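# Fetch cart from next room, park in bay, close door

## Task

Go into the adjoining room, fetch the utility cart and leave it parked in the yellow bay so that all four of its wheels sit fully inside the taped outline and none touches the tape. Its load has to remain aboard, with no part overhanging the cart's edges. Afterwards, slide the sliding door completely closed. Slamming that door, whether opening or closing it, means failure, and so does the robot falling over or finishing tilted. Anything that stays in place only because the robot is holding it at the end does not count.

## Robot and tools

ROBOT. TidyBot++: a mobile base (0.54 m long, 0.50 m wide, 0.38 m tall) on four powered casters, carrying one seven-joint arm with a two-finger gripper. The shoulder sits 0.12 m ahead of the base centre and 0.68 m off the floor. The arm begins folded, hand pointing down; folded, the hand reaches up to 0.08 m beyond the base front and the elbow up to 1.15 m high. Segments: upper arm 0.42 m, forearm 0.31 m, hand 0.31 m. With joint_1_rad = 0, joint_3_rad = 3.14 and joint_5_rad = 0 the arm moves in the base's forward vertical plane; tilt from vertical (forward positive) is joint_2_rad for the upper arm, joint_2_rad - joint_4_rad for the forearm, and that minus joint_6_rad for the hand. Forward reach from the shoulder is the sum of length*sin(tilt); height above it is the sum of length*cos(tilt). A downward hand reaches about 0.94 m high at most, and only near the base. Cameras: base_camera (fixed, 644x364) and wrist_camera (fisheye, 644x476, aimed where the hand points).

FRAMES. Base frame: origin on the floor beneath the base centre, x forward, y left, z up. hand_pose is given in it, for the point between the finger pads; the hand's own z runs along the fingers and its y along the closing line. base_odometry is measured in the base frame as it was at scene start; it counts wheel rotation, so slip shows as travel, and it drifts a few cm and several degrees over roughly thirty moves. Heading: left positive, -3.142 to 3.142. base_tilt is in degrees, forward and right positive, with a fixed bias near 1 degree.

execute_actions. Arguments: actions, a list holding one action or nothing (empty just reports state and images); cameras, optional list of base_camera, wrist_camera or all (omitted/null = all, [] = none). An action may contain:
- base: exactly one relative move from where the base currently is, in the robot's own frame: {"translate_m": d} straight, forward positive, -2 to 2 m; {"strafe_m": d} sideways, left positive, -2 to 2 m; {"rotate_rad": d} in place, counter-clockwise seen from above positive, -6.3 to 6.3 rad. These are offsets, not positions. A move that would need more than 8.667 s at its top speed is refused.
- joints: absolute targets keyed by name, in radians: joint_1_rad (any angle; positive is clockwise from above, opposite to heading), joint_2_rad -2.249 to 2.249, joint_3_rad (any angle), joint_4_rad -2.579 to 2.579, joint_5_rad (any), joint_6_rad -2.099 to 2.099, joint_7_rad (any; with hand down, positive turns it counter-clockwise from above; at 1.57 fingers open left/right). gripper_pos is a unitless 0 (open, ~85 mm gap) to 1 (closed, squeezing ~100 N per finger). Unbounded joints take the short way; turn in steps below half a turn. Tolerances: ±0.039 for joints 1-4, ±0.056 for 5-7, ±0.03 gripper.
- speeds: caps for this action only: translate_m and strafe_m 0.05-0.5 m/s, rotate_rad 0.1-1.57 rad/s (maximum is default).
Motions in one action start together; none lasts over 15 s. Anything omitted may keep pushing toward an earlier target. Unknown keys or out-of-range numbers cause refusal with no motion. If a result reports a stop, any further execute_actions, wait or finished_scene calls in that same reply are skipped.

wait: seconds, 0 to 10; nothing new is commanded, state and images return. zoom_image: camera (base_camera or wrist_camera) and region [x0, y0, x1, y1] in pixels of that camera's latest full image, origin top-left, at most 504x504. read_manual: section "licences" only; moves nothing. finished_scene: scene = the number of the current scene; ends it irreversibly once the last command has been held, and reports success and the next task.

RESULTS. A pictures line lists cameras in image order. base_status/joint_status: done (for the base, wheels turned the commanded amount, slip included); off_target (stopped short, may still push); contact_stop and time_out (target dropped, holds there; base contact_stop means something shoved it after arrival, wheels keep pushing until the next base command). A blocked base may read done while well short. "joint command not followed" with a cause line means the self-collision check withheld all arm targets (a gripper target still runs); joints then show not_followed and may be retried each action. on_its_own shows uncommanded motion. motor_effort: percent of max per motor, positive toward larger values, bracketed peak; biased and noisy. Motor temperatures lists one value per arm joint in joint_positions order. ARM HIT: arm struck itself or the base hard. MOTOR HOT appears from 60 °C; at 75 °C an OVER-TEMPERATURE FAULT lets the arm sag and joints read limit_stop_at_motor_heat (resend the target). Torque sensors warn at 56.7 N m (joints 1-4) or 29.4 N m (5-7) and fault at 104.5 or 51.3, freezing arm and gripper for 10 s and skipping the rest of the call while the base continues.

ACCURACY. Friction leaves joints slightly off even when done; repeating a target does nothing. Correct by sending last command + (wanted - read). The hand ends a cm or two off, more when extended, and hand_pose itself errs a cm or two; trust the images. Held weights make the arm sag; never command a joint to its read angle while holding something.

AVOID. Slamming the door; letting the arm snag something above about 0.8 m while the base drives (tipping); sideways force on a raised hand (lifts wheels); driving the base or arm hard into obstacles; dropping the cart's load; holding loads long (heat). Simulation time passes while you think, with the robot holding its last command; base offsets start from the last reported state. Stray objects may be nudged briefly by outside pushes. Nothing may rely on the robot to stay put at the end.

Each tool is called after "Call:" as name(argument=value, ...), one argument or row to a line, values as JSON.

## Session

Call:
execute_actions(
  actions=[],
)

Scene clock: 0.00 s.
Motor temperatures (°C, as the motors report them): [30 28 29 30 32 36 37]
base_odometry: x=+0.000 y=+0.000 heading=+0.000 (m, m, rad; odometry frame)
base_tilt: forward=-0.6 right=+0.3 (deg)
base_status: not commanded
joint_positions: joint_1_rad=+0.030 joint_2_rad=-0.317 joint_3_rad=+3.135 joint_4_rad=-2.528 joint_5_rad=+0.030 joint_6_rad=-0.856 joint_7_rad=+1.601 gripper_pos=+0.000
joint_status: not commanded
motor_effort: joint_1_rad=+0 joint_2_rad=-4 joint_3_rad=+2 joint_4_rad=+16 joint_5_rad=+0 joint_6_rad=+1 joint_7_rad=+1 (%)
hand_pose: x=+0.2633 y=-0.0094 z=+0.5836 quat_wxyz=(+0.014, +0.999, +0.013, +0.037) (m; base frame)
pictures: base_camera, wrist_camera
Images, in order (width x height): base_camera 644x364, wrist_camera 644x476.

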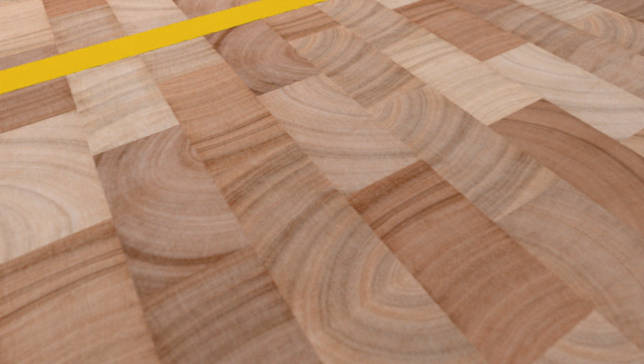

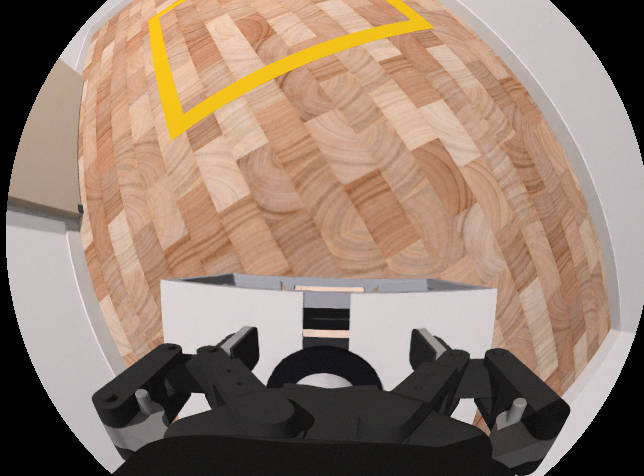

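Call:
execute_actions(
  actions=[
    {"joints":{"joint_6_rad":0.2,"joint_1_rad":-0.9}},
  ],
  cameras=["wrist_camera"],
)

Scene clock: 4.87 s.
Motor temperatures (°C, as the motors report them): [30 28 29 30 32 36 37]
base_odometry: x=+0.000 y=+0.000 heading=+0.000 (m, m, rad; odometry frame)
base_tilt: forward=-0.6 right=+0.4 (deg)
base_status: not commanded
joint_positions: joint_1_rad=-0.882 joint_2_rad=-0.317 joint_3_rad=+3.135 joint_4_rad=-2.528 joint_5_rad=+0.030 joint_6_rad=+0.166 joint_7_rad=+1.601 gripper_pos=+0.000
joint_status: all done
motor_effort: joint_1_rad=+0(0) joint_2_rad=-7(7) joint_3_rad=+1(2) joint_4_rad=+18(18) joint_5_rad=+0(0) joint_6_rad=+7(7) joint_7_rad=+1(1) (%)
hand_pose: x=+0.3677 y=+0.3107 z=+0.7519 quat_wxyz=(-0.211, +0.758, +0.391, +0.477) (m; base frame)
pictures: wrist_camera
Images, in order (width x height): wrist_camera 644x476.

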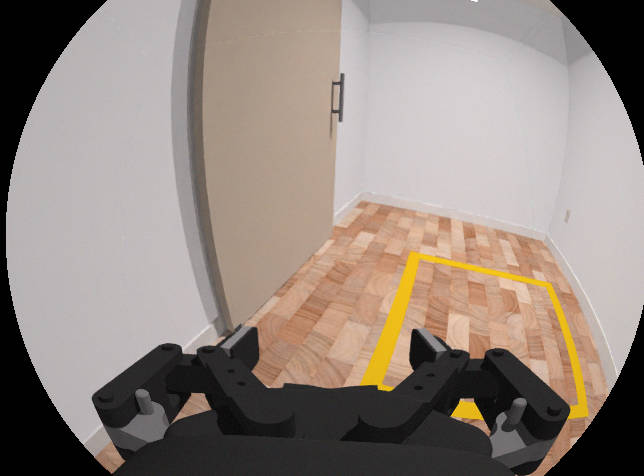

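Call:
execute_actions(
  actions=[
    {"base":{"rotate_rad":2.136},"joints":{"joint_1_rad":0.0,"joint_5_rad":0,"joint_7_rad":1.57}},
  ],
)

Call:
execute_actions(
  actions=[
    {"base":{"strafe_m":-1.3}},
  ],
)

Scene clock: 16.53 s.
Motor temperatures (°C, as the motors report them): [30 28 29 30 32 36 37]
base_odometry: x=+0.000 y=+0.000 heading=+2.136 (m, m, rad; odometry frame)
base_tilt: forward=-0.7 right=+0.3 (deg)
base_status: done
joint_positions: joint_1_rad=-0.021 joint_2_rad=-0.317 joint_3_rad=+3.135 joint_4_rad=-2.528 joint_5_rad=+0.030 joint_6_rad=+0.166 joint_7_rad=+1.593 gripper_pos=+0.000
joint_status: all done
motor_effort: joint_1_rad=+0(1) joint_2_rad=-8(8) joint_3_rad=+2(4) joint_4_rad=+18(18) joint_5_rad=+0(1) joint_6_rad=+6(7) joint_7_rad=+2(1) (%)
hand_pose: x=+0.5167 y=+0.0137 z=+0.7519 quat_wxyz=(+0.005, +0.853, +0.036, +0.521) (m; base frame)
pictures: base_camera, wrist_camera
Images, in order (width x height): base_camera 644x364, wrist_camera 644x476.

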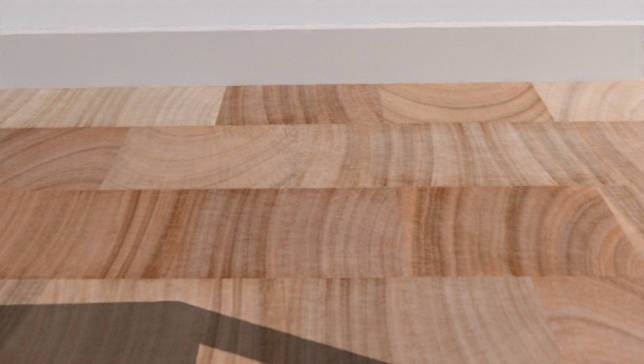

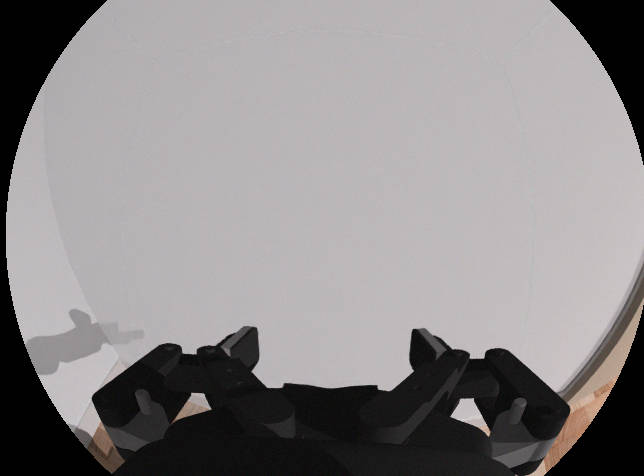

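Scene clock: 20.50 s.
Motor temperatures (°C, as the motors report them): [30 28 29 30 32 36 37]
base_odometry: x=+1.097 y=+0.697 heading=+2.136 (m, m, rad; odometry frame)
base_tilt: forward=-0.7 right=+0.3 (deg)
base_status: done
joint_positions: joint_1_rad=-0.019 joint_2_rad=-0.317 joint_3_rad=+3.135 joint_4_rad=-2.528 joint_5_rad=+0.030 joint_6_rad=+0.166 joint_7_rad=+1.593 gripper_pos=+0.000
joint_status: not commanded
motor_effort: joint_1_rad=+0(1) joint_2_rad=-7(7) joint_3_rad=+1(3) joint_4_rad=+17(18) joint_5_rad=-1(0) joint_6_rad=+6(7) joint_7_rad=+1(2) (%)
hand_pose: x=+0.5168 y=+0.0130 z=+0.7519 quat_wxyz=(+0.006, +0.853, +0.035, +0.521) (m; base frame)
pictures: base_camera, wrist_camera
Images, in order (width x height): base_camera 644x364, wrist_camera 644x476.

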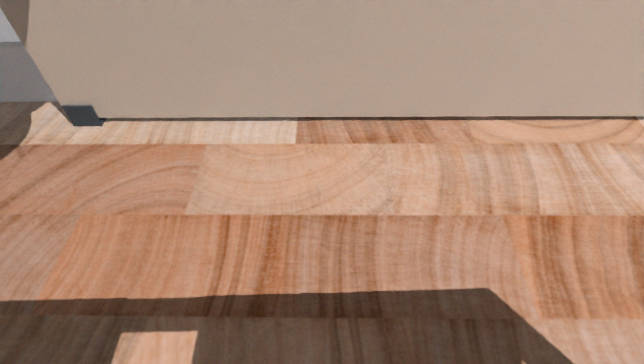

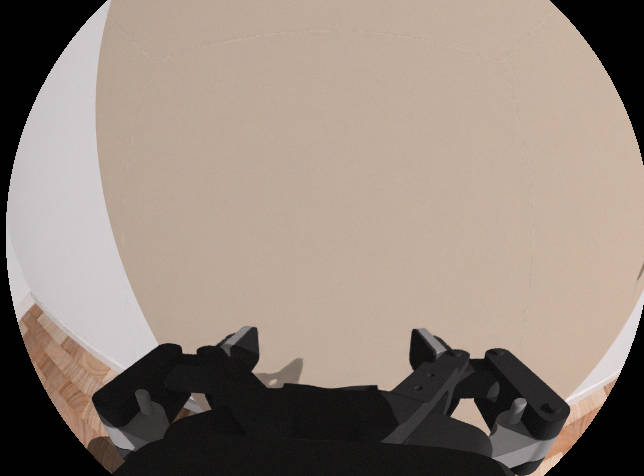

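Call:
execute_actions(
  actions=[
    {"base":{"translate_m":-0.15},"joints":{"joint_6_rad":0.67}},
  ],
  cameras=[],
)

Call:
execute_actions(
  actions=[
    {"base":{"strafe_m":-0.7}},
  ],
)

Scene clock: 24.87 s.
Motor temperatures (°C, as the motors report them): [30 28 29 30 32 36 37]
base_odometry: x=+1.178 y=+0.571 heading=+2.136 (m, m, rad; odometry frame)
base_tilt: forward=-0.6 right=+0.3 (deg)
base_status: done
joint_positions: joint_1_rad=-0.019 joint_2_rad=-0.319 joint_3_rad=+3.135 joint_4_rad=-2.528 joint_5_rad=+0.030 joint_6_rad=+0.656 joint_7_rad=+1.593 gripper_pos=+0.000
joint_status: all done
motor_effort: joint_1_rad=+0(0) joint_2_rad=-7(10) joint_3_rad=+2(2) joint_4_rad=+18(19) joint_5_rad=-1(1) joint_6_rad=+8(8) joint_7_rad=+2(2) (%)
hand_pose: x=+0.5503 y=+0.0184 z=+0.8995 quat_wxyz=(+0.002, +0.700, +0.032, +0.713) (m; base frame)
pictures: none
No camera images: the call's "cameras" was empty. Leave "cameras" out to get every camera's image.

Scene clock: 27.63 s.
Motor temperatures (°C, as the motors report them): [30 28 29 30 32 36 37]
base_odometry: x=+1.769 y=+0.946 heading=+2.136 (m, m, rad; odometry frame)
base_tilt: forward=-0.6 right=+0.3 (deg)
base_status: done
joint_positions: joint_1_rad=-0.018 joint_2_rad=-0.319 joint_3_rad=+3.135 joint_4_rad=-2.528 joint_5_rad=+0.030 joint_6_rad=+0.656 joint_7_rad=+1.593 gripper_pos=+0.000
joint_status: not commanded
motor_effort: joint_1_rad=-1(2) joint_2_rad=-7(8) joint_3_rad=+2(4) joint_4_rad=+18(18) joint_5_rad=+0(1) joint_6_rad=+9(9) joint_7_rad=+2(2) (%)
hand_pose: x=+0.5503 y=+0.0179 z=+0.8995 quat_wxyz=(+0.002, +0.700, +0.032, +0.713) (m; base frame)
pictures: base_camera, wrist_camera
Images, in order (width x height): base_camera 644x364, wrist_camera 644x476.

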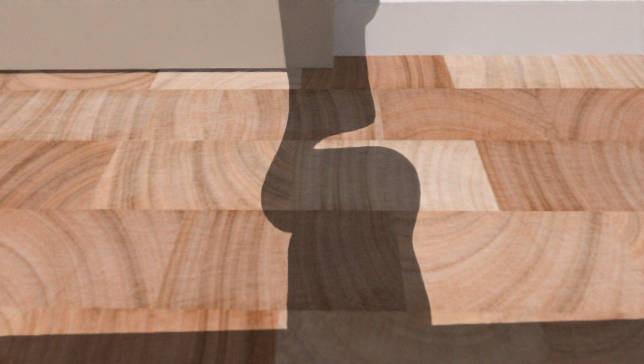

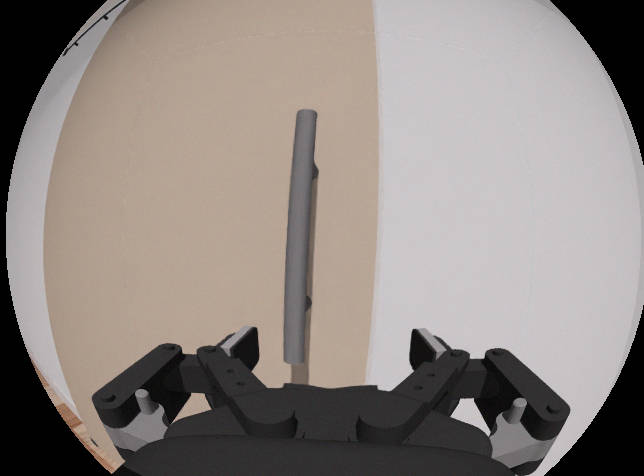

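Call:
execute_actions(
  actions=[
    {"base":{"strafe_m":0.055}},
  ],
  cameras=[],
)

Call:
execute_actions(
  actions=[
    {"base":{"translate_m":0.17}},
  ],
)

Scene clock: 33.07 s.
Motor temperatures (°C, as the motors report them): [30 28 29 30 32 36 37]
base_odometry: x=+1.723 y=+0.916 heading=+2.136 (m, m, rad; odometry frame)
base_tilt: forward=-0.7 right=+0.3 (deg)
base_status: done
joint_positions: joint_1_rad=-0.017 joint_2_rad=-0.319 joint_3_rad=+3.135 joint_4_rad=-2.528 joint_5_rad=+0.030 joint_6_rad=+0.656 joint_7_rad=+1.593 gripper_pos=+0.000
joint_status: not commanded
motor_effort: joint_1_rad=+1(1) joint_2_rad=-7(9) joint_3_rad=+1(4) joint_4_rad=+18(18) joint_5_rad=+0(1) joint_6_rad=+8(8) joint_7_rad=+1(1) (%)
hand_pose: x=+0.5503 y=+0.0179 z=+0.8995 quat_wxyz=(+0.002, +0.700, +0.032, +0.713) (m; base frame)
pictures: none
No camera images: the call's "cameras" was empty. Leave "cameras" out to get every camera's image.

Scene clock: 34.60 s.
Motor temperatures (°C, as the motors report them): [30 28 29 30 32 36 37]
base_odometry: x=+1.632 y=+1.060 heading=+2.136 (m, m, rad; odometry frame)
base_tilt: forward=-0.7 right=+0.3 (deg)
base_status: done
joint_positions: joint_1_rad=-0.017 joint_2_rad=-0.316 joint_3_rad=+3.135 joint_4_rad=-2.528 joint_5_rad=+0.030 joint_6_rad=+0.656 joint_7_rad=+1.593 gripper_pos=+0.000
joint_status: not commanded
motor_effort: joint_1_rad=+0(1) joint_2_rad=-8(10) joint_3_rad=+2(2) joint_4_rad=+18(19) joint_5_rad=+0(1) joint_6_rad=+8(8) joint_7_rad=+2(2) (%)
hand_pose: x=+0.5510 y=+0.0178 z=+0.8983 quat_wxyz=(+0.002, +0.701, +0.032, +0.712) (m; base frame)
pictures: base_camera, wrist_camera
Images, in order (width x height): base_camera 644x364, wrist_camera 644x476.

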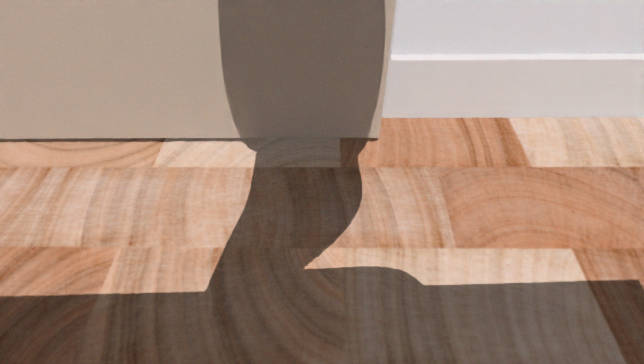

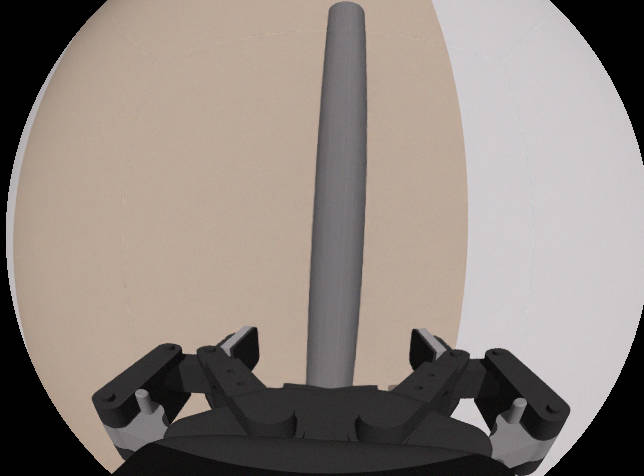

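Call:
execute_actions(
  actions=[
    {"base":{"translate_m":0.02},"joints":{"gripper_pos":1}},
  ],
  cameras=[],
)

Call:
execute_actions(
  actions=[
    {"base":{"strafe_m":0.6},"speeds":{"strafe_m":0.15}},
  ],
)

Scene clock: 38.70 s.
Motor temperatures (°C, as the motors report them): [30 28 29 30 32 36 37]
base_odometry: x=+1.621 y=+1.077 heading=+2.136 (m, m, rad; odometry frame)
base_tilt: forward=-0.7 right=+0.2 (deg)
base_status: done
joint_positions: joint_1_rad=-0.017 joint_2_rad=-0.313 joint_3_rad=+3.128 joint_4_rad=-2.528 joint_5_rad=+0.026 joint_6_rad=+0.656 joint_7_rad=+1.583 gripper_pos=+0.762
joint_status: gripper_pos off_target (ended at +0.762, target +1.000)
motor_effort: joint_1_rad=+2(5) joint_2_rad=-9(11) joint_3_rad=+3(6) joint_4_rad=+17(20) joint_5_rad=-1(3) joint_6_rad=+8(10) joint_7_rad=+2(4) (%)
hand_pose: x=+0.5516 y=+0.0201 z=+0.8971 quat_wxyz=(-0.003, +0.702, +0.029, +0.711) (m; base frame)
pictures: none
No camera images: the call's "cameras" was empty. Leave "cameras" out to get every camera's image.

Scene clock: 43.67 s.
Motor temperatures (°C, as the motors report them): [30 28 29 30 32 36 37]
base_odometry: x=+1.114 y=+0.756 heading=+2.136 (m, m, rad; odometry frame)
base_tilt: forward=-0.7 right=+0.3 (deg)
base_status: done
joint_positions: joint_1_rad=+0.018 joint_2_rad=-0.280 joint_3_rad=+3.149 joint_4_rad=-2.501 joint_5_rad=-0.007 joint_6_rad=+0.656 joint_7_rad=+1.586 gripper_pos=+0.764
joint_status: not commanded
motor_effort: joint_1_rad=+0(18) joint_2_rad=-15(20) joint_3_rad=+1(21) joint_4_rad=+14(19) joint_5_rad=+1(7) joint_6_rad=+8(10) joint_7_rad=+2(4) (%)
hand_pose: x=+0.5642 y=-0.0115 z=+0.8977 quat_wxyz=(+0.013, +0.705, -0.008, +0.709) (m; base frame)
pictures: base_camera, wrist_camera
Images, in order (width x height): base_camera 644x364, wrist_camera 644x476.

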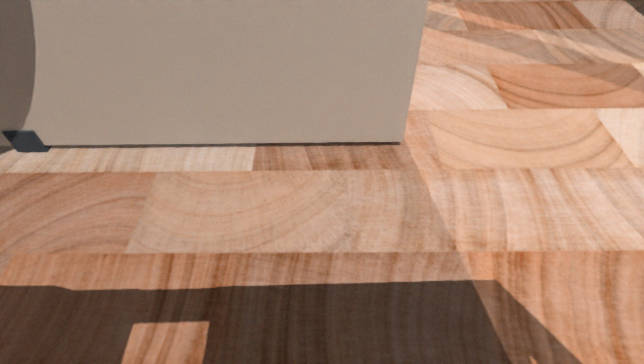

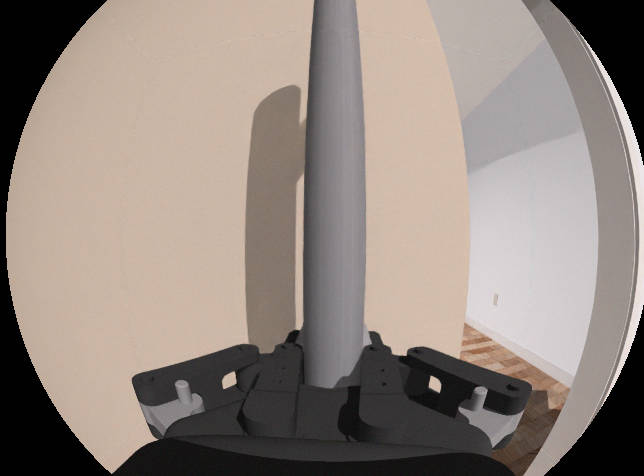

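Call:
execute_actions(
  actions=[
    {"base":{"strafe_m":0.4},"speeds":{"strafe_m":0.07}},
  ],
  cameras=["base_camera"],
)

Call:
execute_actions(
  actions=[
    {"joints":{"gripper_pos":0}},
  ],
  cameras=[],
)

Call:
execute_actions(
  actions=[
    {"base":{"translate_m":-0.12}},
  ],
  cameras=[],
)

Call:
execute_actions(
  actions=[
    {"base":{"strafe_m":-0.57},"joints":{"joint_6_rad":0.3}},
  ],
)

Scene clock: 54.17 s.
Motor temperatures (°C, as the motors report them): [30 28 29 30 32 36 37]
base_odometry: x=+0.776 y=+0.542 heading=+2.136 (m, m, rad; odometry frame)
base_tilt: forward=-0.6 right=+0.3 (deg)
base_status: done
joint_positions: joint_1_rad=+0.043 joint_2_rad=-0.258 joint_3_rad=+3.181 joint_4_rad=-2.483 joint_5_rad=-0.007 joint_6_rad=+0.656 joint_7_rad=+1.586 gripper_pos=+0.764
joint_status: not commanded
motor_effort: joint_1_rad=-5(14) joint_2_rad=-21(25) joint_3_rad=-5(16) joint_4_rad=+11(14) joint_5_rad=+4(7) joint_6_rad=+9(10) joint_7_rad=+1(2) (%)
hand_pose: x=+0.5711 y=-0.0387 z=+0.8977 quat_wxyz=(+0.030, +0.706, -0.030, +0.707) (m; base frame)
pictures: base_camera
Images, in order (width x height): base_camera 644x364.

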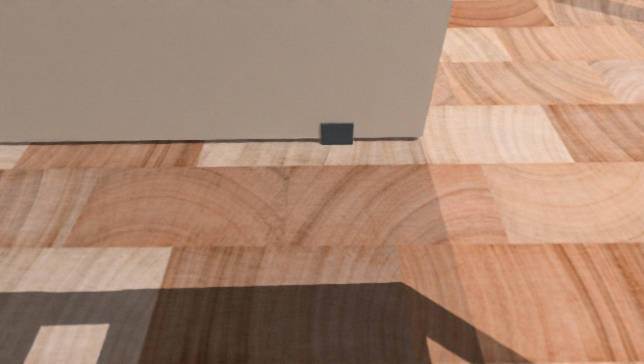

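Scene clock: 55.27 s.
Motor temperatures (°C, as the motors report them): [30 28 29 30 32 36 37]
base_odometry: x=+0.776 y=+0.542 heading=+2.136 (m, m, rad; odometry frame)
base_tilt: forward=-0.7 right=+0.3 (deg)
base_status: not commanded
joint_positions: joint_1_rad=+0.017 joint_2_rad=-0.314 joint_3_rad=+3.146 joint_4_rad=-2.525 joint_5_rad=-0.007 joint_6_rad=+0.656 joint_7_rad=+1.586 gripper_pos=+0.000
joint_status: all done
motor_effort: joint_1_rad=+0(5) joint_2_rad=-7(21) joint_3_rad=+1(6) joint_4_rad=+18(19) joint_5_rad=+0(3) joint_6_rad=+8(9) joint_7_rad=+2(2) (%)
hand_pose: x=+0.5522 y=-0.0092 z=+0.8990 quat_wxyz=(+0.012, +0.702, -0.006, +0.713) (m; base frame)
pictures: none
No camera images: the call's "cameras" was empty. Leave "cameras" out to get every camera's image.

Scene clock: 56.60 s.
Motor temperatures (°C, as the motors report them): [30 28 29 30 32 36 37]
base_odometry: x=+0.841 y=+0.440 heading=+2.136 (m, m, rad; odometry frame)
base_tilt: forward=-0.6 right=+0.3 (deg)
base_status: done
joint_positions: joint_1_rad=+0.017 joint_2_rad=-0.318 joint_3_rad=+3.146 joint_4_rad=-2.526 joint_5_rad=-0.007 joint_6_rad=+0.656 joint_7_rad=+1.586 gripper_pos=+0.000
joint_status: not commanded
motor_effort: joint_1_rad=+0(0) joint_2_rad=-8(10) joint_3_rad=+2(2) joint_4_rad=+18(19) joint_5_rad=+0(0) joint_6_rad=+7(8) joint_7_rad=+2(1) (%)
hand_pose: x=+0.5514 y=-0.0092 z=+0.9005 quat_wxyz=(+0.012, +0.700, -0.006, +0.714) (m; base frame)
pictures: none
No camera images: the call's "cameras" was empty. Leave "cameras" out to get every camera's image.

Scene clock: 59.10 s.
Motor temperatures (°C, as the motors report them): [30 28 29 30 32 36 37]
base_odometry: x=+1.322 y=+0.745 heading=+2.135 (m, m, rad; odometry frame)
base_tilt: forward=-0.7 right=+0.3 (deg)
base_status: done
joint_positions: joint_1_rad=+0.017 joint_2_rad=-0.318 joint_3_rad=+3.144 joint_4_rad=-2.530 joint_5_rad=-0.007 joint_6_rad=+0.315 joint_7_rad=+1.586 gripper_pos=+0.000
joint_status: all done
motor_effort: joint_1_rad=+1(0) joint_2_rad=-7(9) joint_3_rad=+1(3) joint_4_rad=+18(20) joint_5_rad=+0(1) joint_6_rad=+7(9) joint_7_rad=+1(1) (%)
hand_pose: x=+0.5341 y=-0.0073 z=+0.7932 quat_wxyz=(+0.009, +0.813, -0.005, +0.582) (m; base frame)
pictures: base_camera, wrist_camera
Images, in order (width x height): base_camera 644x364, wrist_camera 644x476.

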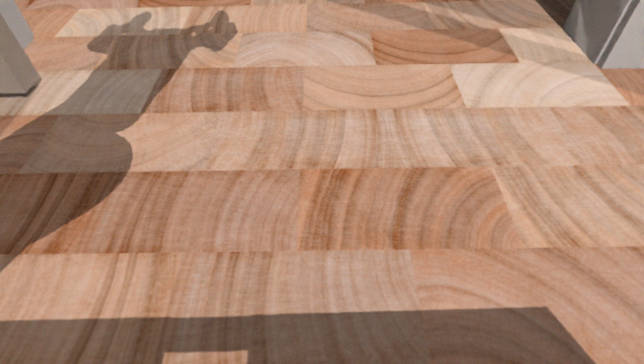

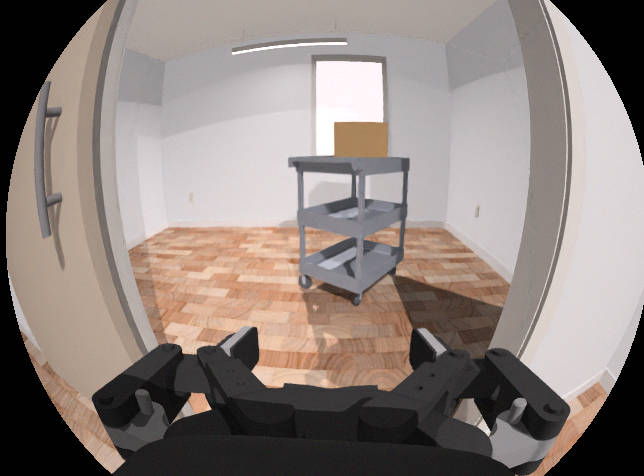

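Call:
execute_actions(
  actions=[
    {"base":{"translate_m":0.8},"joints":{"joint_2_rad":-0.2,"joint_4_rad":-1.3,"joint_6_rad":-1.2}},
  ],
)

Scene clock: 65.97 s.
Motor temperatures (°C, as the motors report them): [30 28 29 30 32 36 37]
base_odometry: x=+0.895 y=+1.422 heading=+2.135 (m, m, rad; odometry frame)
base_tilt: forward=-0.6 right=+0.3 (deg)
base_status: done
joint_positions: joint_1_rad=+0.017 joint_2_rad=-0.207 joint_3_rad=+3.144 joint_4_rad=-1.309 joint_5_rad=-0.007 joint_6_rad=-1.163 joint_7_rad=+1.586 gripper_pos=+0.000
joint_status: all done
motor_effort: joint_1_rad=+0(0) joint_2_rad=-12(14) joint_3_rad=+2(2) joint_4_rad=+19(20) joint_5_rad=-1(1) joint_6_rad=+6(8) joint_7_rad=+2(1) (%)
hand_pose: x=+0.5521 y=-0.0052 z=+1.0363 quat_wxyz=(+0.004, +0.906, -0.002, +0.424) (m; base frame)
pictures: base_camera, wrist_camera
Images, in order (width x height): base_camera 644x364, wrist_camera 644x476.

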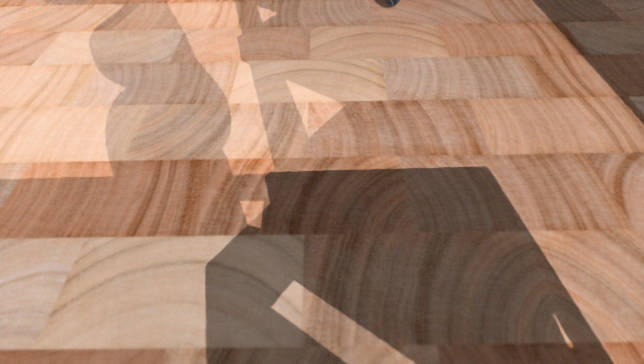

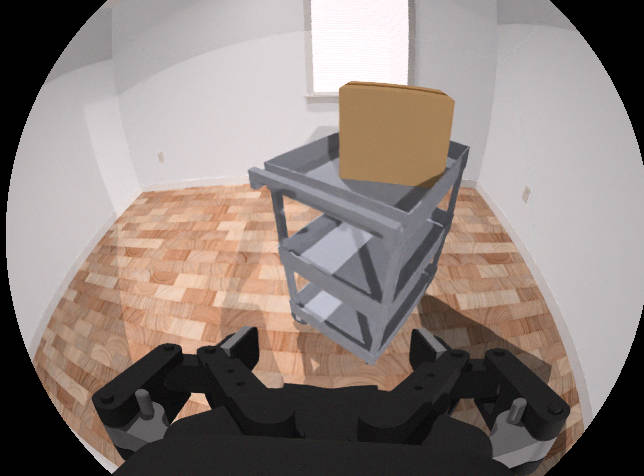

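Call:
execute_actions(
  actions=[
    {"base":{"translate_m":0.25},"joints":{"joint_2_rad":0.31,"joint_4_rad":-0.75,"joint_6_rad":-1.9}},
  ],
)

Scene clock: 74.40 s.
Motor temperatures (°C, as the motors report them): [30 28 29 30 32 36 37]
base_odometry: x=+0.761 y=+1.633 heading=+2.135 (m, m, rad; odometry frame)
base_tilt: forward=-0.7 right=+0.3 (deg)
base_status: done
joint_positions: joint_1_rad=+0.017 joint_2_rad=+0.311 joint_3_rad=+3.144 joint_4_rad=-0.760 joint_5_rad=-0.007 joint_6_rad=-1.864 joint_7_rad=+1.586 gripper_pos=+0.000
joint_status: all done
motor_effort: joint_1_rad=+0(0) joint_2_rad=-27(32) joint_3_rad=+1(2) joint_4_rad=+15(18) joint_5_rad=+0(1) joint_6_rad=+1(6) joint_7_rad=+1(2) (%)
hand_pose: x=+0.5875 y=-0.0054 z=+0.9283 quat_wxyz=(-0.001, +0.995, -0.001, +0.103) (m; base frame)
pictures: base_camera, wrist_camera
Images, in order (width x height): base_camera 644x364, wrist_camera 644x476.

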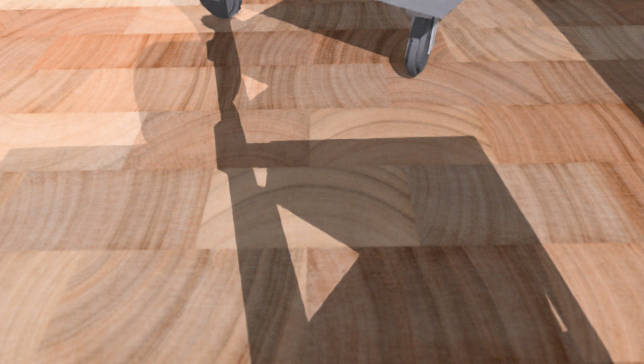

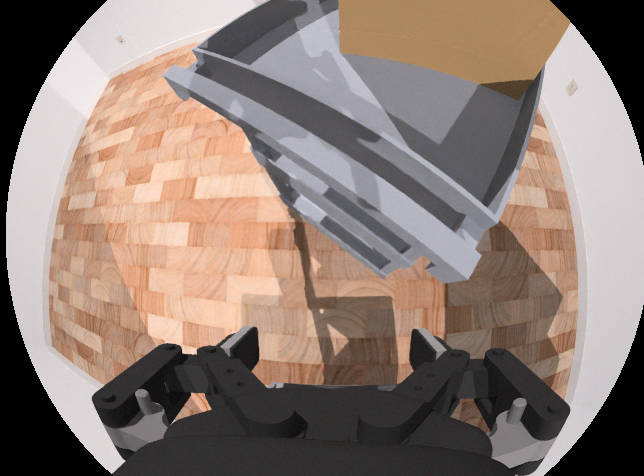

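Call:
execute_actions(
  actions=[
    {"base":{"strafe_m":0.055},"joints":{"joint_6_rad":-2.09,"joint_7_rad":2.53}},
  ],
  cameras=[],
)

Call:
execute_actions(
  actions=[
    {"base":{"translate_m":0.25},"speeds":{"translate_m":0.2}},
  ],
)

Scene clock: 80.00 s.
Motor temperatures (°C, as the motors report them): [30 28 29 30 32 36 37]
base_odometry: x=+0.714 y=+1.604 heading=+2.134 (m, m, rad; odometry frame)
base_tilt: forward=-0.6 right=+0.3 (deg)
base_status: done
joint_positions: joint_1_rad=+0.006 joint_2_rad=+0.311 joint_3_rad=+3.141 joint_4_rad=-0.760 joint_5_rad=-0.007 joint_6_rad=-2.057 joint_7_rad=+2.530 gripper_pos=+0.000
joint_status: all done
motor_effort: joint_1_rad=+0(4) joint_2_rad=-27(28) joint_3_rad=+1(2) joint_4_rad=+14(15) joint_5_rad=-1(2) joint_6_rad=-1(1) joint_7_rad=+2(1) (%)
hand_pose: x=+0.5279 y=+0.0010 z=+0.9218 quat_wxyz=(+0.000, +0.888, +0.460, +0.007) (m; base frame)
pictures: none
No camera images: the call's "cameras" was empty. Leave "cameras" out to get every camera's image.

Scene clock: 82.03 s.
Motor temperatures (°C, as the motors report them): [30 28 29 30 32 36 37]
base_odometry: x=+0.581 y=+1.815 heading=+2.135 (m, m, rad; odometry frame)
base_tilt: forward=-0.7 right=+0.2 (deg)
base_status: done
joint_positions: joint_1_rad=+0.006 joint_2_rad=+0.311 joint_3_rad=+3.141 joint_4_rad=-0.759 joint_5_rad=-0.007 joint_6_rad=-2.057 joint_7_rad=+2.530 gripper_pos=+0.000
joint_status: not commanded
motor_effort: joint_1_rad=+0(1) joint_2_rad=-26(29) joint_3_rad=+1(0) joint_4_rad=+14(15) joint_5_rad=+0(1) joint_6_rad=+0(1) joint_7_rad=+2(1) (%)
hand_pose: x=+0.5280 y=+0.0010 z=+0.9220 quat_wxyz=(+0.001, +0.888, +0.460, +0.008) (m; base frame)
pictures: base_camera, wrist_camera
Images, in order (width x height): base_camera 644x364, wrist_camera 644x476.

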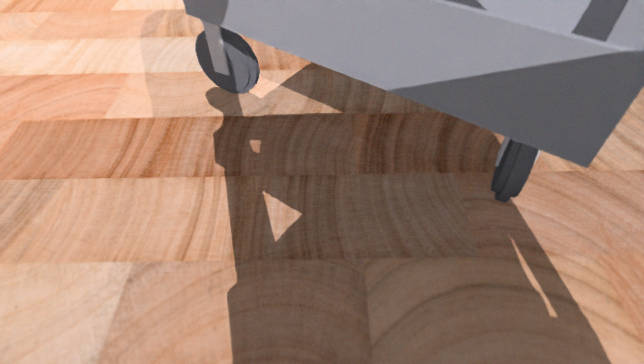

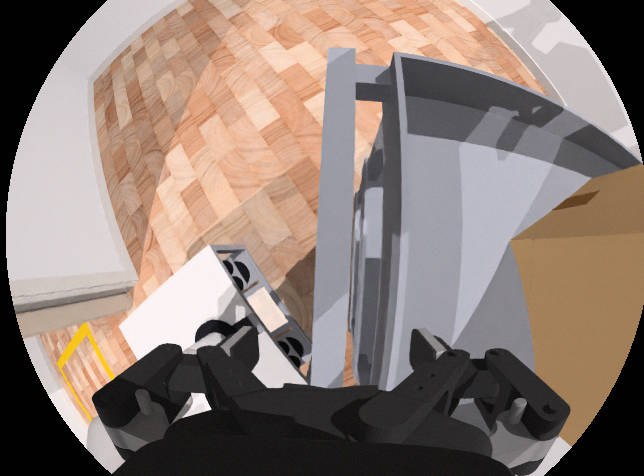

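Call:
execute_actions(
  actions=[
    {"joints":{"gripper_pos":0.4}},
  ],
  cameras=[],
)

Call:
execute_actions(
  actions=[
    {"joints":{"joint_2_rad":0.24,"joint_4_rad":-1.13,"joint_6_rad":-1.745}},
  ],
  cameras=["wrist_camera"],
)

Scene clock: 87.10 s.
Motor temperatures (°C, as the motors report them): [30 28 29 30 32 36 37]
base_odometry: x=+0.581 y=+1.815 heading=+2.135 (m, m, rad; odometry frame)
base_tilt: forward=-0.6 right=+0.3 (deg)
base_status: not commanded
joint_positions: joint_1_rad=+0.006 joint_2_rad=+0.311 joint_3_rad=+3.141 joint_4_rad=-0.759 joint_5_rad=-0.007 joint_6_rad=-2.057 joint_7_rad=+2.530 gripper_pos=+0.400
joint_status: all done
motor_effort: joint_1_rad=+0(0) joint_2_rad=-26(26) joint_3_rad=+1(1) joint_4_rad=+14(14) joint_5_rad=+0(0) joint_6_rad=+0(1) joint_7_rad=+2(1) (%)
hand_pose: x=+0.5280 y=+0.0010 z=+0.9220 quat_wxyz=(+0.001, +0.888, +0.460, +0.008) (m; base frame)
pictures: none
No camera images: the call's "cameras" was empty. Leave "cameras" out to get every camera's image.

Scene clock: 89.13 s.
Motor temperatures (°C, as the motors report them): [30 28 29 30 32 36 37]
base_odometry: x=+0.581 y=+1.815 heading=+2.135 (m, m, rad; odometry frame)
base_tilt: forward=-0.6 right=+0.3 (deg)
base_status: not commanded
joint_positions: joint_1_rad=+0.006 joint_2_rad=+0.245 joint_3_rad=+3.141 joint_4_rad=-1.120 joint_5_rad=-0.007 joint_6_rad=-1.782 joint_7_rad=+2.530 gripper_pos=+0.400
joint_status: all done
motor_effort: joint_1_rad=+0(1) joint_2_rad=-25(27) joint_3_rad=+1(0) joint_4_rad=+15(16) joint_5_rad=-1(1) joint_6_rad=-1(0) joint_7_rad=+1(2) (%)
hand_pose: x=+0.5272 y=+0.0012 z=+0.8429 quat_wxyz=(-0.004, +0.888, +0.459, -0.001) (m; base frame)
pictures: wrist_camera
Images, in order (width x height): wrist_camera 644x476.

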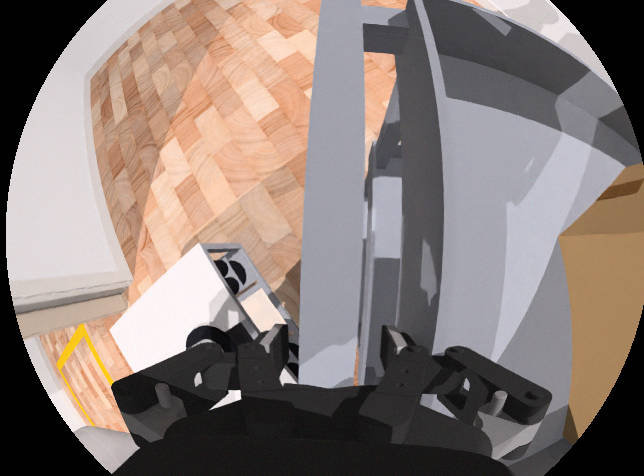

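Call:
execute_actions(
  actions=[
    {"joints":{"joint_4_rad":-1.22,"joint_6_rad":-1.655}},
  ],
  cameras=[],
)

Call:
execute_actions(
  actions=[
    {"joints":{"gripper_pos":1}},
  ],
  cameras=[],
)

Call:
execute_actions(
  actions=[
    {"base":{"translate_m":-0.3},"speeds":{"translate_m":0.1},"joints":{"joint_7_rad":2.8}},
  ],
)

Scene clock: 93.43 s.
Motor temperatures (°C, as the motors report them): [30 28 29 30 32 36 37]
base_odometry: x=+0.581 y=+1.815 heading=+2.135 (m, m, rad; odometry frame)
base_tilt: forward=-0.7 right=+0.3 (deg)
base_status: not commanded
joint_positions: joint_1_rad=+0.006 joint_2_rad=+0.204 joint_3_rad=+3.141 joint_4_rad=-1.184 joint_5_rad=-0.007 joint_6_rad=-1.703 joint_7_rad=+2.530 gripper_pos=+0.400
joint_status: all done
motor_effort: joint_1_rad=-1(1) joint_2_rad=-15(24) joint_3_rad=+1(1) joint_4_rad=+11(15) joint_5_rad=-1(1) joint_6_rad=+1(2) joint_7_rad=+2(2) (%)
hand_pose: x=+0.5290 y=+0.0012 z=+0.8403 quat_wxyz=(+0.009, +0.888, +0.459, +0.024) (m; base frame)
pictures: none
No camera images: the call's "cameras" was empty. Leave "cameras" out to get every camera's image.

Scene clock: 94.30 s.
Motor temperatures (°C, as the motors report them): [30 28 29 30 32 36 37]
base_odometry: x=+0.581 y=+1.815 heading=+2.135 (m, m, rad; odometry frame)
base_tilt: forward=-0.6 right=+0.3 (deg)
base_status: not commanded
joint_positions: joint_1_rad=+0.004 joint_2_rad=+0.201 joint_3_rad=+3.139 joint_4_rad=-1.195 joint_5_rad=-0.008 joint_6_rad=-1.694 joint_7_rad=+2.529 gripper_pos=+0.738
joint_status: gripper_pos off_target (ended at +0.738, target +1.000)
motor_effort: joint_1_rad=-1(5) joint_2_rad=-17(21) joint_3_rad=+0(4) joint_4_rad=+12(15) joint_5_rad=+1(6) joint_6_rad=+3(11) joint_7_rad=+4(5) (%)
hand_pose: x=+0.5286 y=+0.0033 z=+0.8377 quat_wxyz=(+0.008, +0.887, +0.461, +0.025) (m; base frame)
pictures: none
No camera images: the call's "cameras" was empty. Leave "cameras" out to get every camera's image.

Scene clock: 97.87 s.
Motor temperatures (°C, as the motors report them): [30 28 29 30 32 36 37]
base_odometry: x=+0.741 y=+1.561 heading=+2.135 (m, m, rad; odometry frame)
base_tilt: forward=-0.7 right=+0.3 (deg)
base_status: done
joint_positions: joint_1_rad=+0.035 joint_2_rad=+0.201 joint_3_rad=+3.161 joint_4_rad=-1.197 joint_5_rad=-0.004 joint_6_rad=-1.678 joint_7_rad=+2.789 gripper_pos=+0.738
joint_status: all done
motor_effort: joint_1_rad=-2(11) joint_2_rad=-16(23) joint_3_rad=-1(9) joint_4_rad=+11(14) joint_5_rad=-2(6) joint_6_rad=+7(9) joint_7_rad=+2(18) (%)
hand_pose: x=+0.5330 y=-0.0191 z=+0.8375 quat_wxyz=(+0.020, +0.835, +0.550, +0.026) (m; base frame)
pictures: base_camera, wrist_camera
Images, in order (width x height): base_camera 644x364, wrist_camera 644x476.

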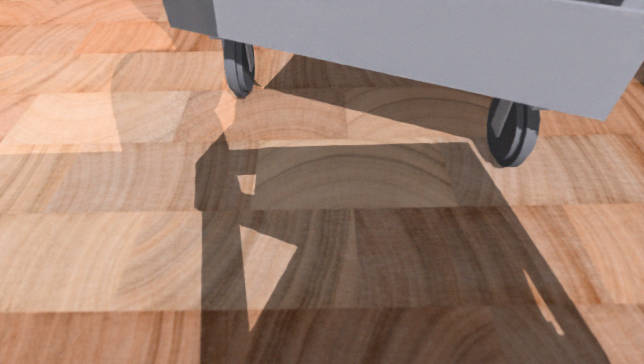

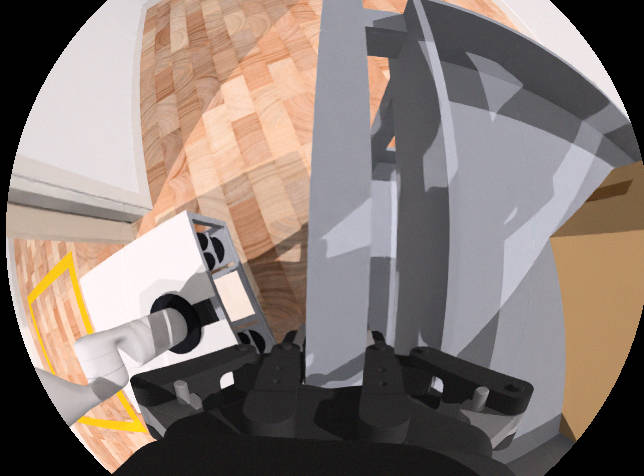

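Works.

Call:
execute_actions(
  actions=[
    {"base":{"translate_m":-0.4},"speeds":{"translate_m":0.12},"joints":{"joint_7_rad":3.17,"joint_2_rad":0.21}},
  ],
)

Call:
execute_actions(
  actions=[
    {"base":{"translate_m":-0.7},"speeds":{"translate_m":0.2}},
  ],
)

Scene clock: 104.33 s.
Motor temperatures (°C, as the motors report them): [30 28 29 30 32 36 37]
base_odometry: x=+0.955 y=+1.223 heading=+2.135 (m, m, rad; odometry frame)
base_tilt: forward=-0.6 right=+0.2 (deg)
base_status: done
joint_positions: joint_1_rad=-0.024 joint_2_rad=+0.189 joint_3_rad=+3.104 joint_4_rad=-1.212 joint_5_rad=-0.002 joint_6_rad=-1.672 joint_7_rad=+3.178 gripper_pos=+0.738
joint_status: all done
motor_effort: joint_1_rad=+9(15) joint_2_rad=-20(25) joint_3_rad=+9(14) joint_4_rad=+14(16) joint_5_rad=+5(8) joint_6_rad=+5(8) joint_7_rad=-3(19) (%)
hand_pose: x=+0.5280 y=+0.0260 z=+0.8378 quat_wxyz=(+0.021, +0.671, +0.740, +0.028) (m; base frame)
pictures: base_camera, wrist_camera
Images, in order (width x height): base_camera 644x364, wrist_camera 644x476.

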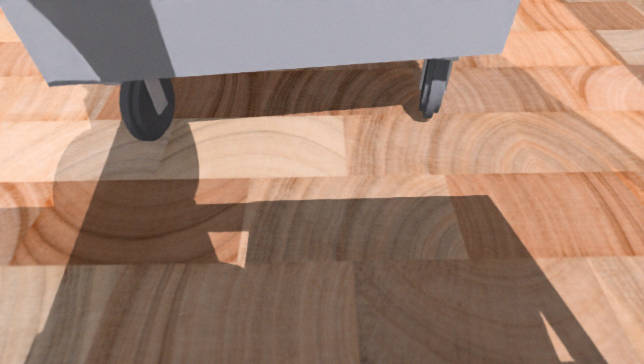

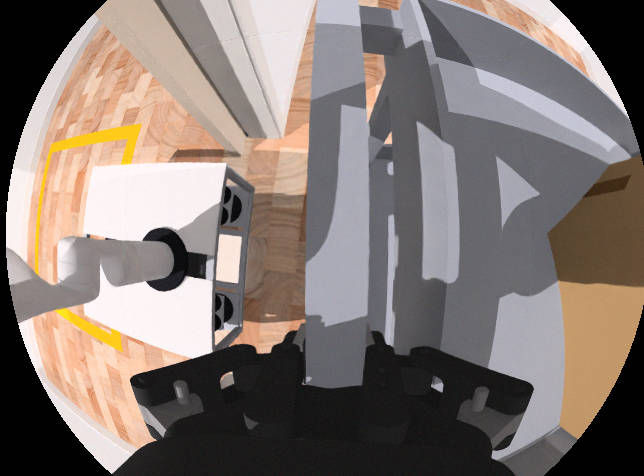

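Scene clock: 108.63 s.
Motor temperatures (°C, as the motors report them): [30 28 29 30 32 36 37]
base_odometry: x=+1.330 y=+0.632 heading=+2.135 (m, m, rad; odometry frame)
base_tilt: forward=-0.7 right=+0.3 (deg)
base_status: done
joint_positions: joint_1_rad=-0.047 joint_2_rad=+0.189 joint_3_rad=+3.085 joint_4_rad=-1.212 joint_5_rad=-0.010 joint_6_rad=-1.668 joint_7_rad=+3.195 gripper_pos=+0.738
joint_status: not commanded
motor_effort: joint_1_rad=+10(13) joint_2_rad=-18(31) joint_3_rad=+11(13) joint_4_rad=+15(17) joint_5_rad=+6(7) joint_6_rad=+5(8) joint_7_rad=-4(6) (%)
hand_pose: x=+0.5274 y=+0.0451 z=+0.8380 quat_wxyz=(+0.018, +0.649, +0.760, +0.034) (m; base frame)
pictures: base_camera, wrist_camera
Images, in order (width x height): base_camera 644x364, wrist_camera 644x476.

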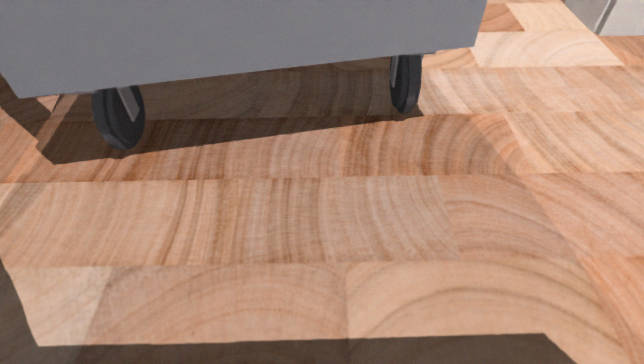

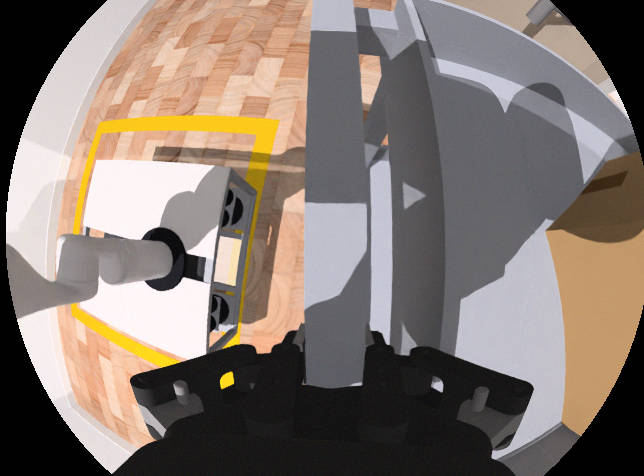

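Call:
execute_actions(
  actions=[
    {"base":{"strafe_m":-0.1},"speeds":{"strafe_m":0.07},"joints":{"joint_7_rad":3.05}},
  ],
  cameras=[],
)

Call:
execute_actions(
  actions=[
    {"base":{"translate_m":-0.45},"speeds":{"translate_m":0.15}},
  ],
)

Scene clock: 116.03 s.
Motor temperatures (°C, as the motors report them): [30 28 29 30 32 36 37]
base_odometry: x=+1.415 y=+0.685 heading=+2.135 (m, m, rad; odometry frame)
base_tilt: forward=-0.7 right=+0.2 (deg)
base_status: done
joint_positions: joint_1_rad=-0.066 joint_2_rad=+0.191 joint_3_rad=+3.072 joint_4_rad=-1.210 joint_5_rad=-0.026 joint_6_rad=-1.673 joint_7_rad=+3.119 gripper_pos=+0.738
joint_status: joint_7_rad off_target (ended at +3.119, target +3.050)
motor_effort: joint_1_rad=+10(17) joint_2_rad=-17(24) joint_3_rad=+10(18) joint_4_rad=+15(16) joint_5_rad=+4(9) joint_6_rad=+5(8) joint_7_rad=-6(11) (%)
hand_pose: x=+0.5243 y=+0.0620 z=+0.8381 quat_wxyz=(+0.007, +0.665, +0.746, +0.038) (m; base frame)
pictures: none
No camera images: the call's "cameras" was empty. Leave "cameras" out to get every camera's image.

Scene clock: 119.77 s.
Motor temperatures (°C, as the motors report them): [30 28 29 30 32 36 37]
base_odometry: x=+1.656 y=+0.305 heading=+2.135 (m, m, rad; odometry frame)
base_tilt: forward=-0.7 right=+0.3 (deg)
base_status: done
joint_positions: joint_1_rad=+0.040 joint_2_rad=+0.194 joint_3_rad=+3.178 joint_4_rad=-1.205 joint_5_rad=-0.003 joint_6_rad=-1.660 joint_7_rad=+3.032 gripper_pos=+0.738
joint_status: not commanded
on_its_own: joint_7_rad moved -0.087 to your old target +3.050
motor_effort: joint_1_rad=-11(12) joint_2_rad=-18(30) joint_3_rad=-9(11) joint_4_rad=+13(15) joint_5_rad=-6(6) joint_6_rad=+5(6) joint_7_rad=+8(7) (%)
hand_pose: x=+0.5350 y=-0.0284 z=+0.8382 quat_wxyz=(+0.030, +0.769, +0.638, +0.028) (m; base frame)
pictures: base_camera, wrist_camera
Images, in order (width x height): base_camera 644x364, wrist_camera 644x476.

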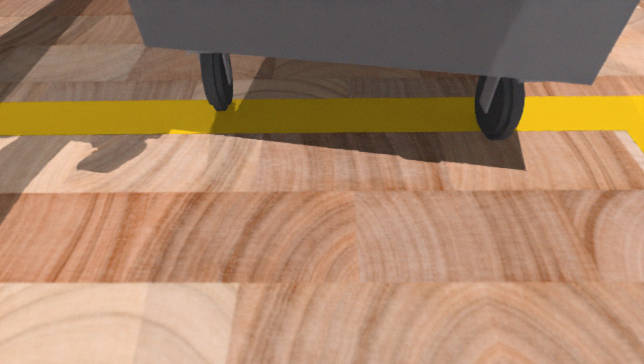

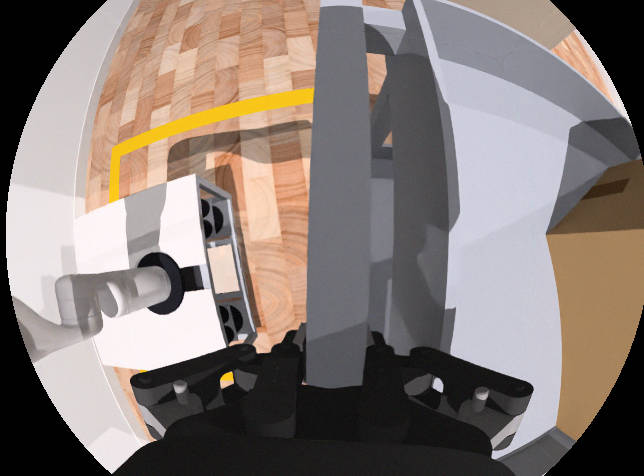

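Call:
execute_actions(
  actions=[
    {"base":{"translate_m":-0.3},"speeds":{"translate_m":0.12},"joints":{"joint_7_rad":3.14}},
  ],
)

Scene clock: 128.27 s.
Motor temperatures (°C, as the motors report them): [30 28 29 30 32 36 37]
base_odometry: x=+1.816 y=+0.051 heading=+2.135 (m, m, rad; odometry frame)
base_tilt: forward=-0.6 right=+0.3 (deg)
base_status: done
joint_positions: joint_1_rad=+0.033 joint_2_rad=+0.193 joint_3_rad=+3.161 joint_4_rad=-1.206 joint_5_rad=+0.000 joint_6_rad=-1.661 joint_7_rad=+3.134 gripper_pos=+0.738
joint_status: all done
motor_effort: joint_1_rad=-2(13) joint_2_rad=-19(29) joint_3_rad=-1(12) joint_4_rad=+14(15) joint_5_rad=-2(7) joint_6_rad=+5(7) joint_7_rad=+0(13) (%)
hand_pose: x=+0.5346 y=-0.0195 z=+0.8382 quat_wxyz=(+0.031, +0.727, +0.685, +0.027) (m; base frame)
pictures: base_camera, wrist_camera
Images, in order (width x height): base_camera 644x364, wrist_camera 644x476.

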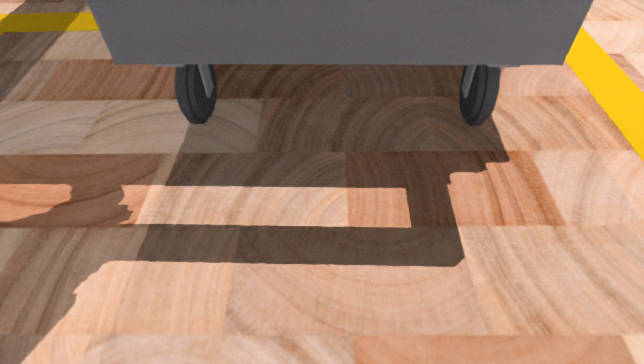

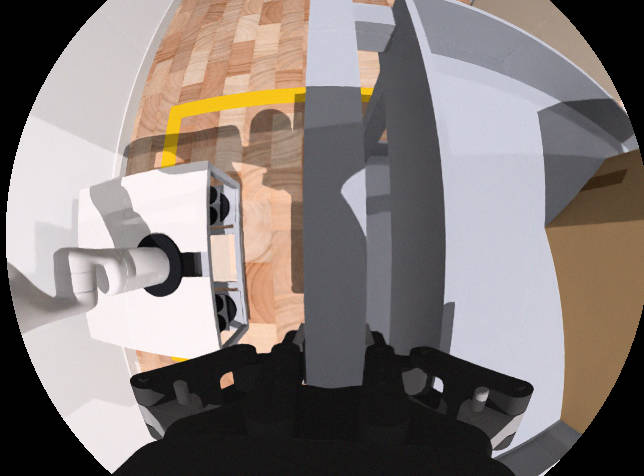

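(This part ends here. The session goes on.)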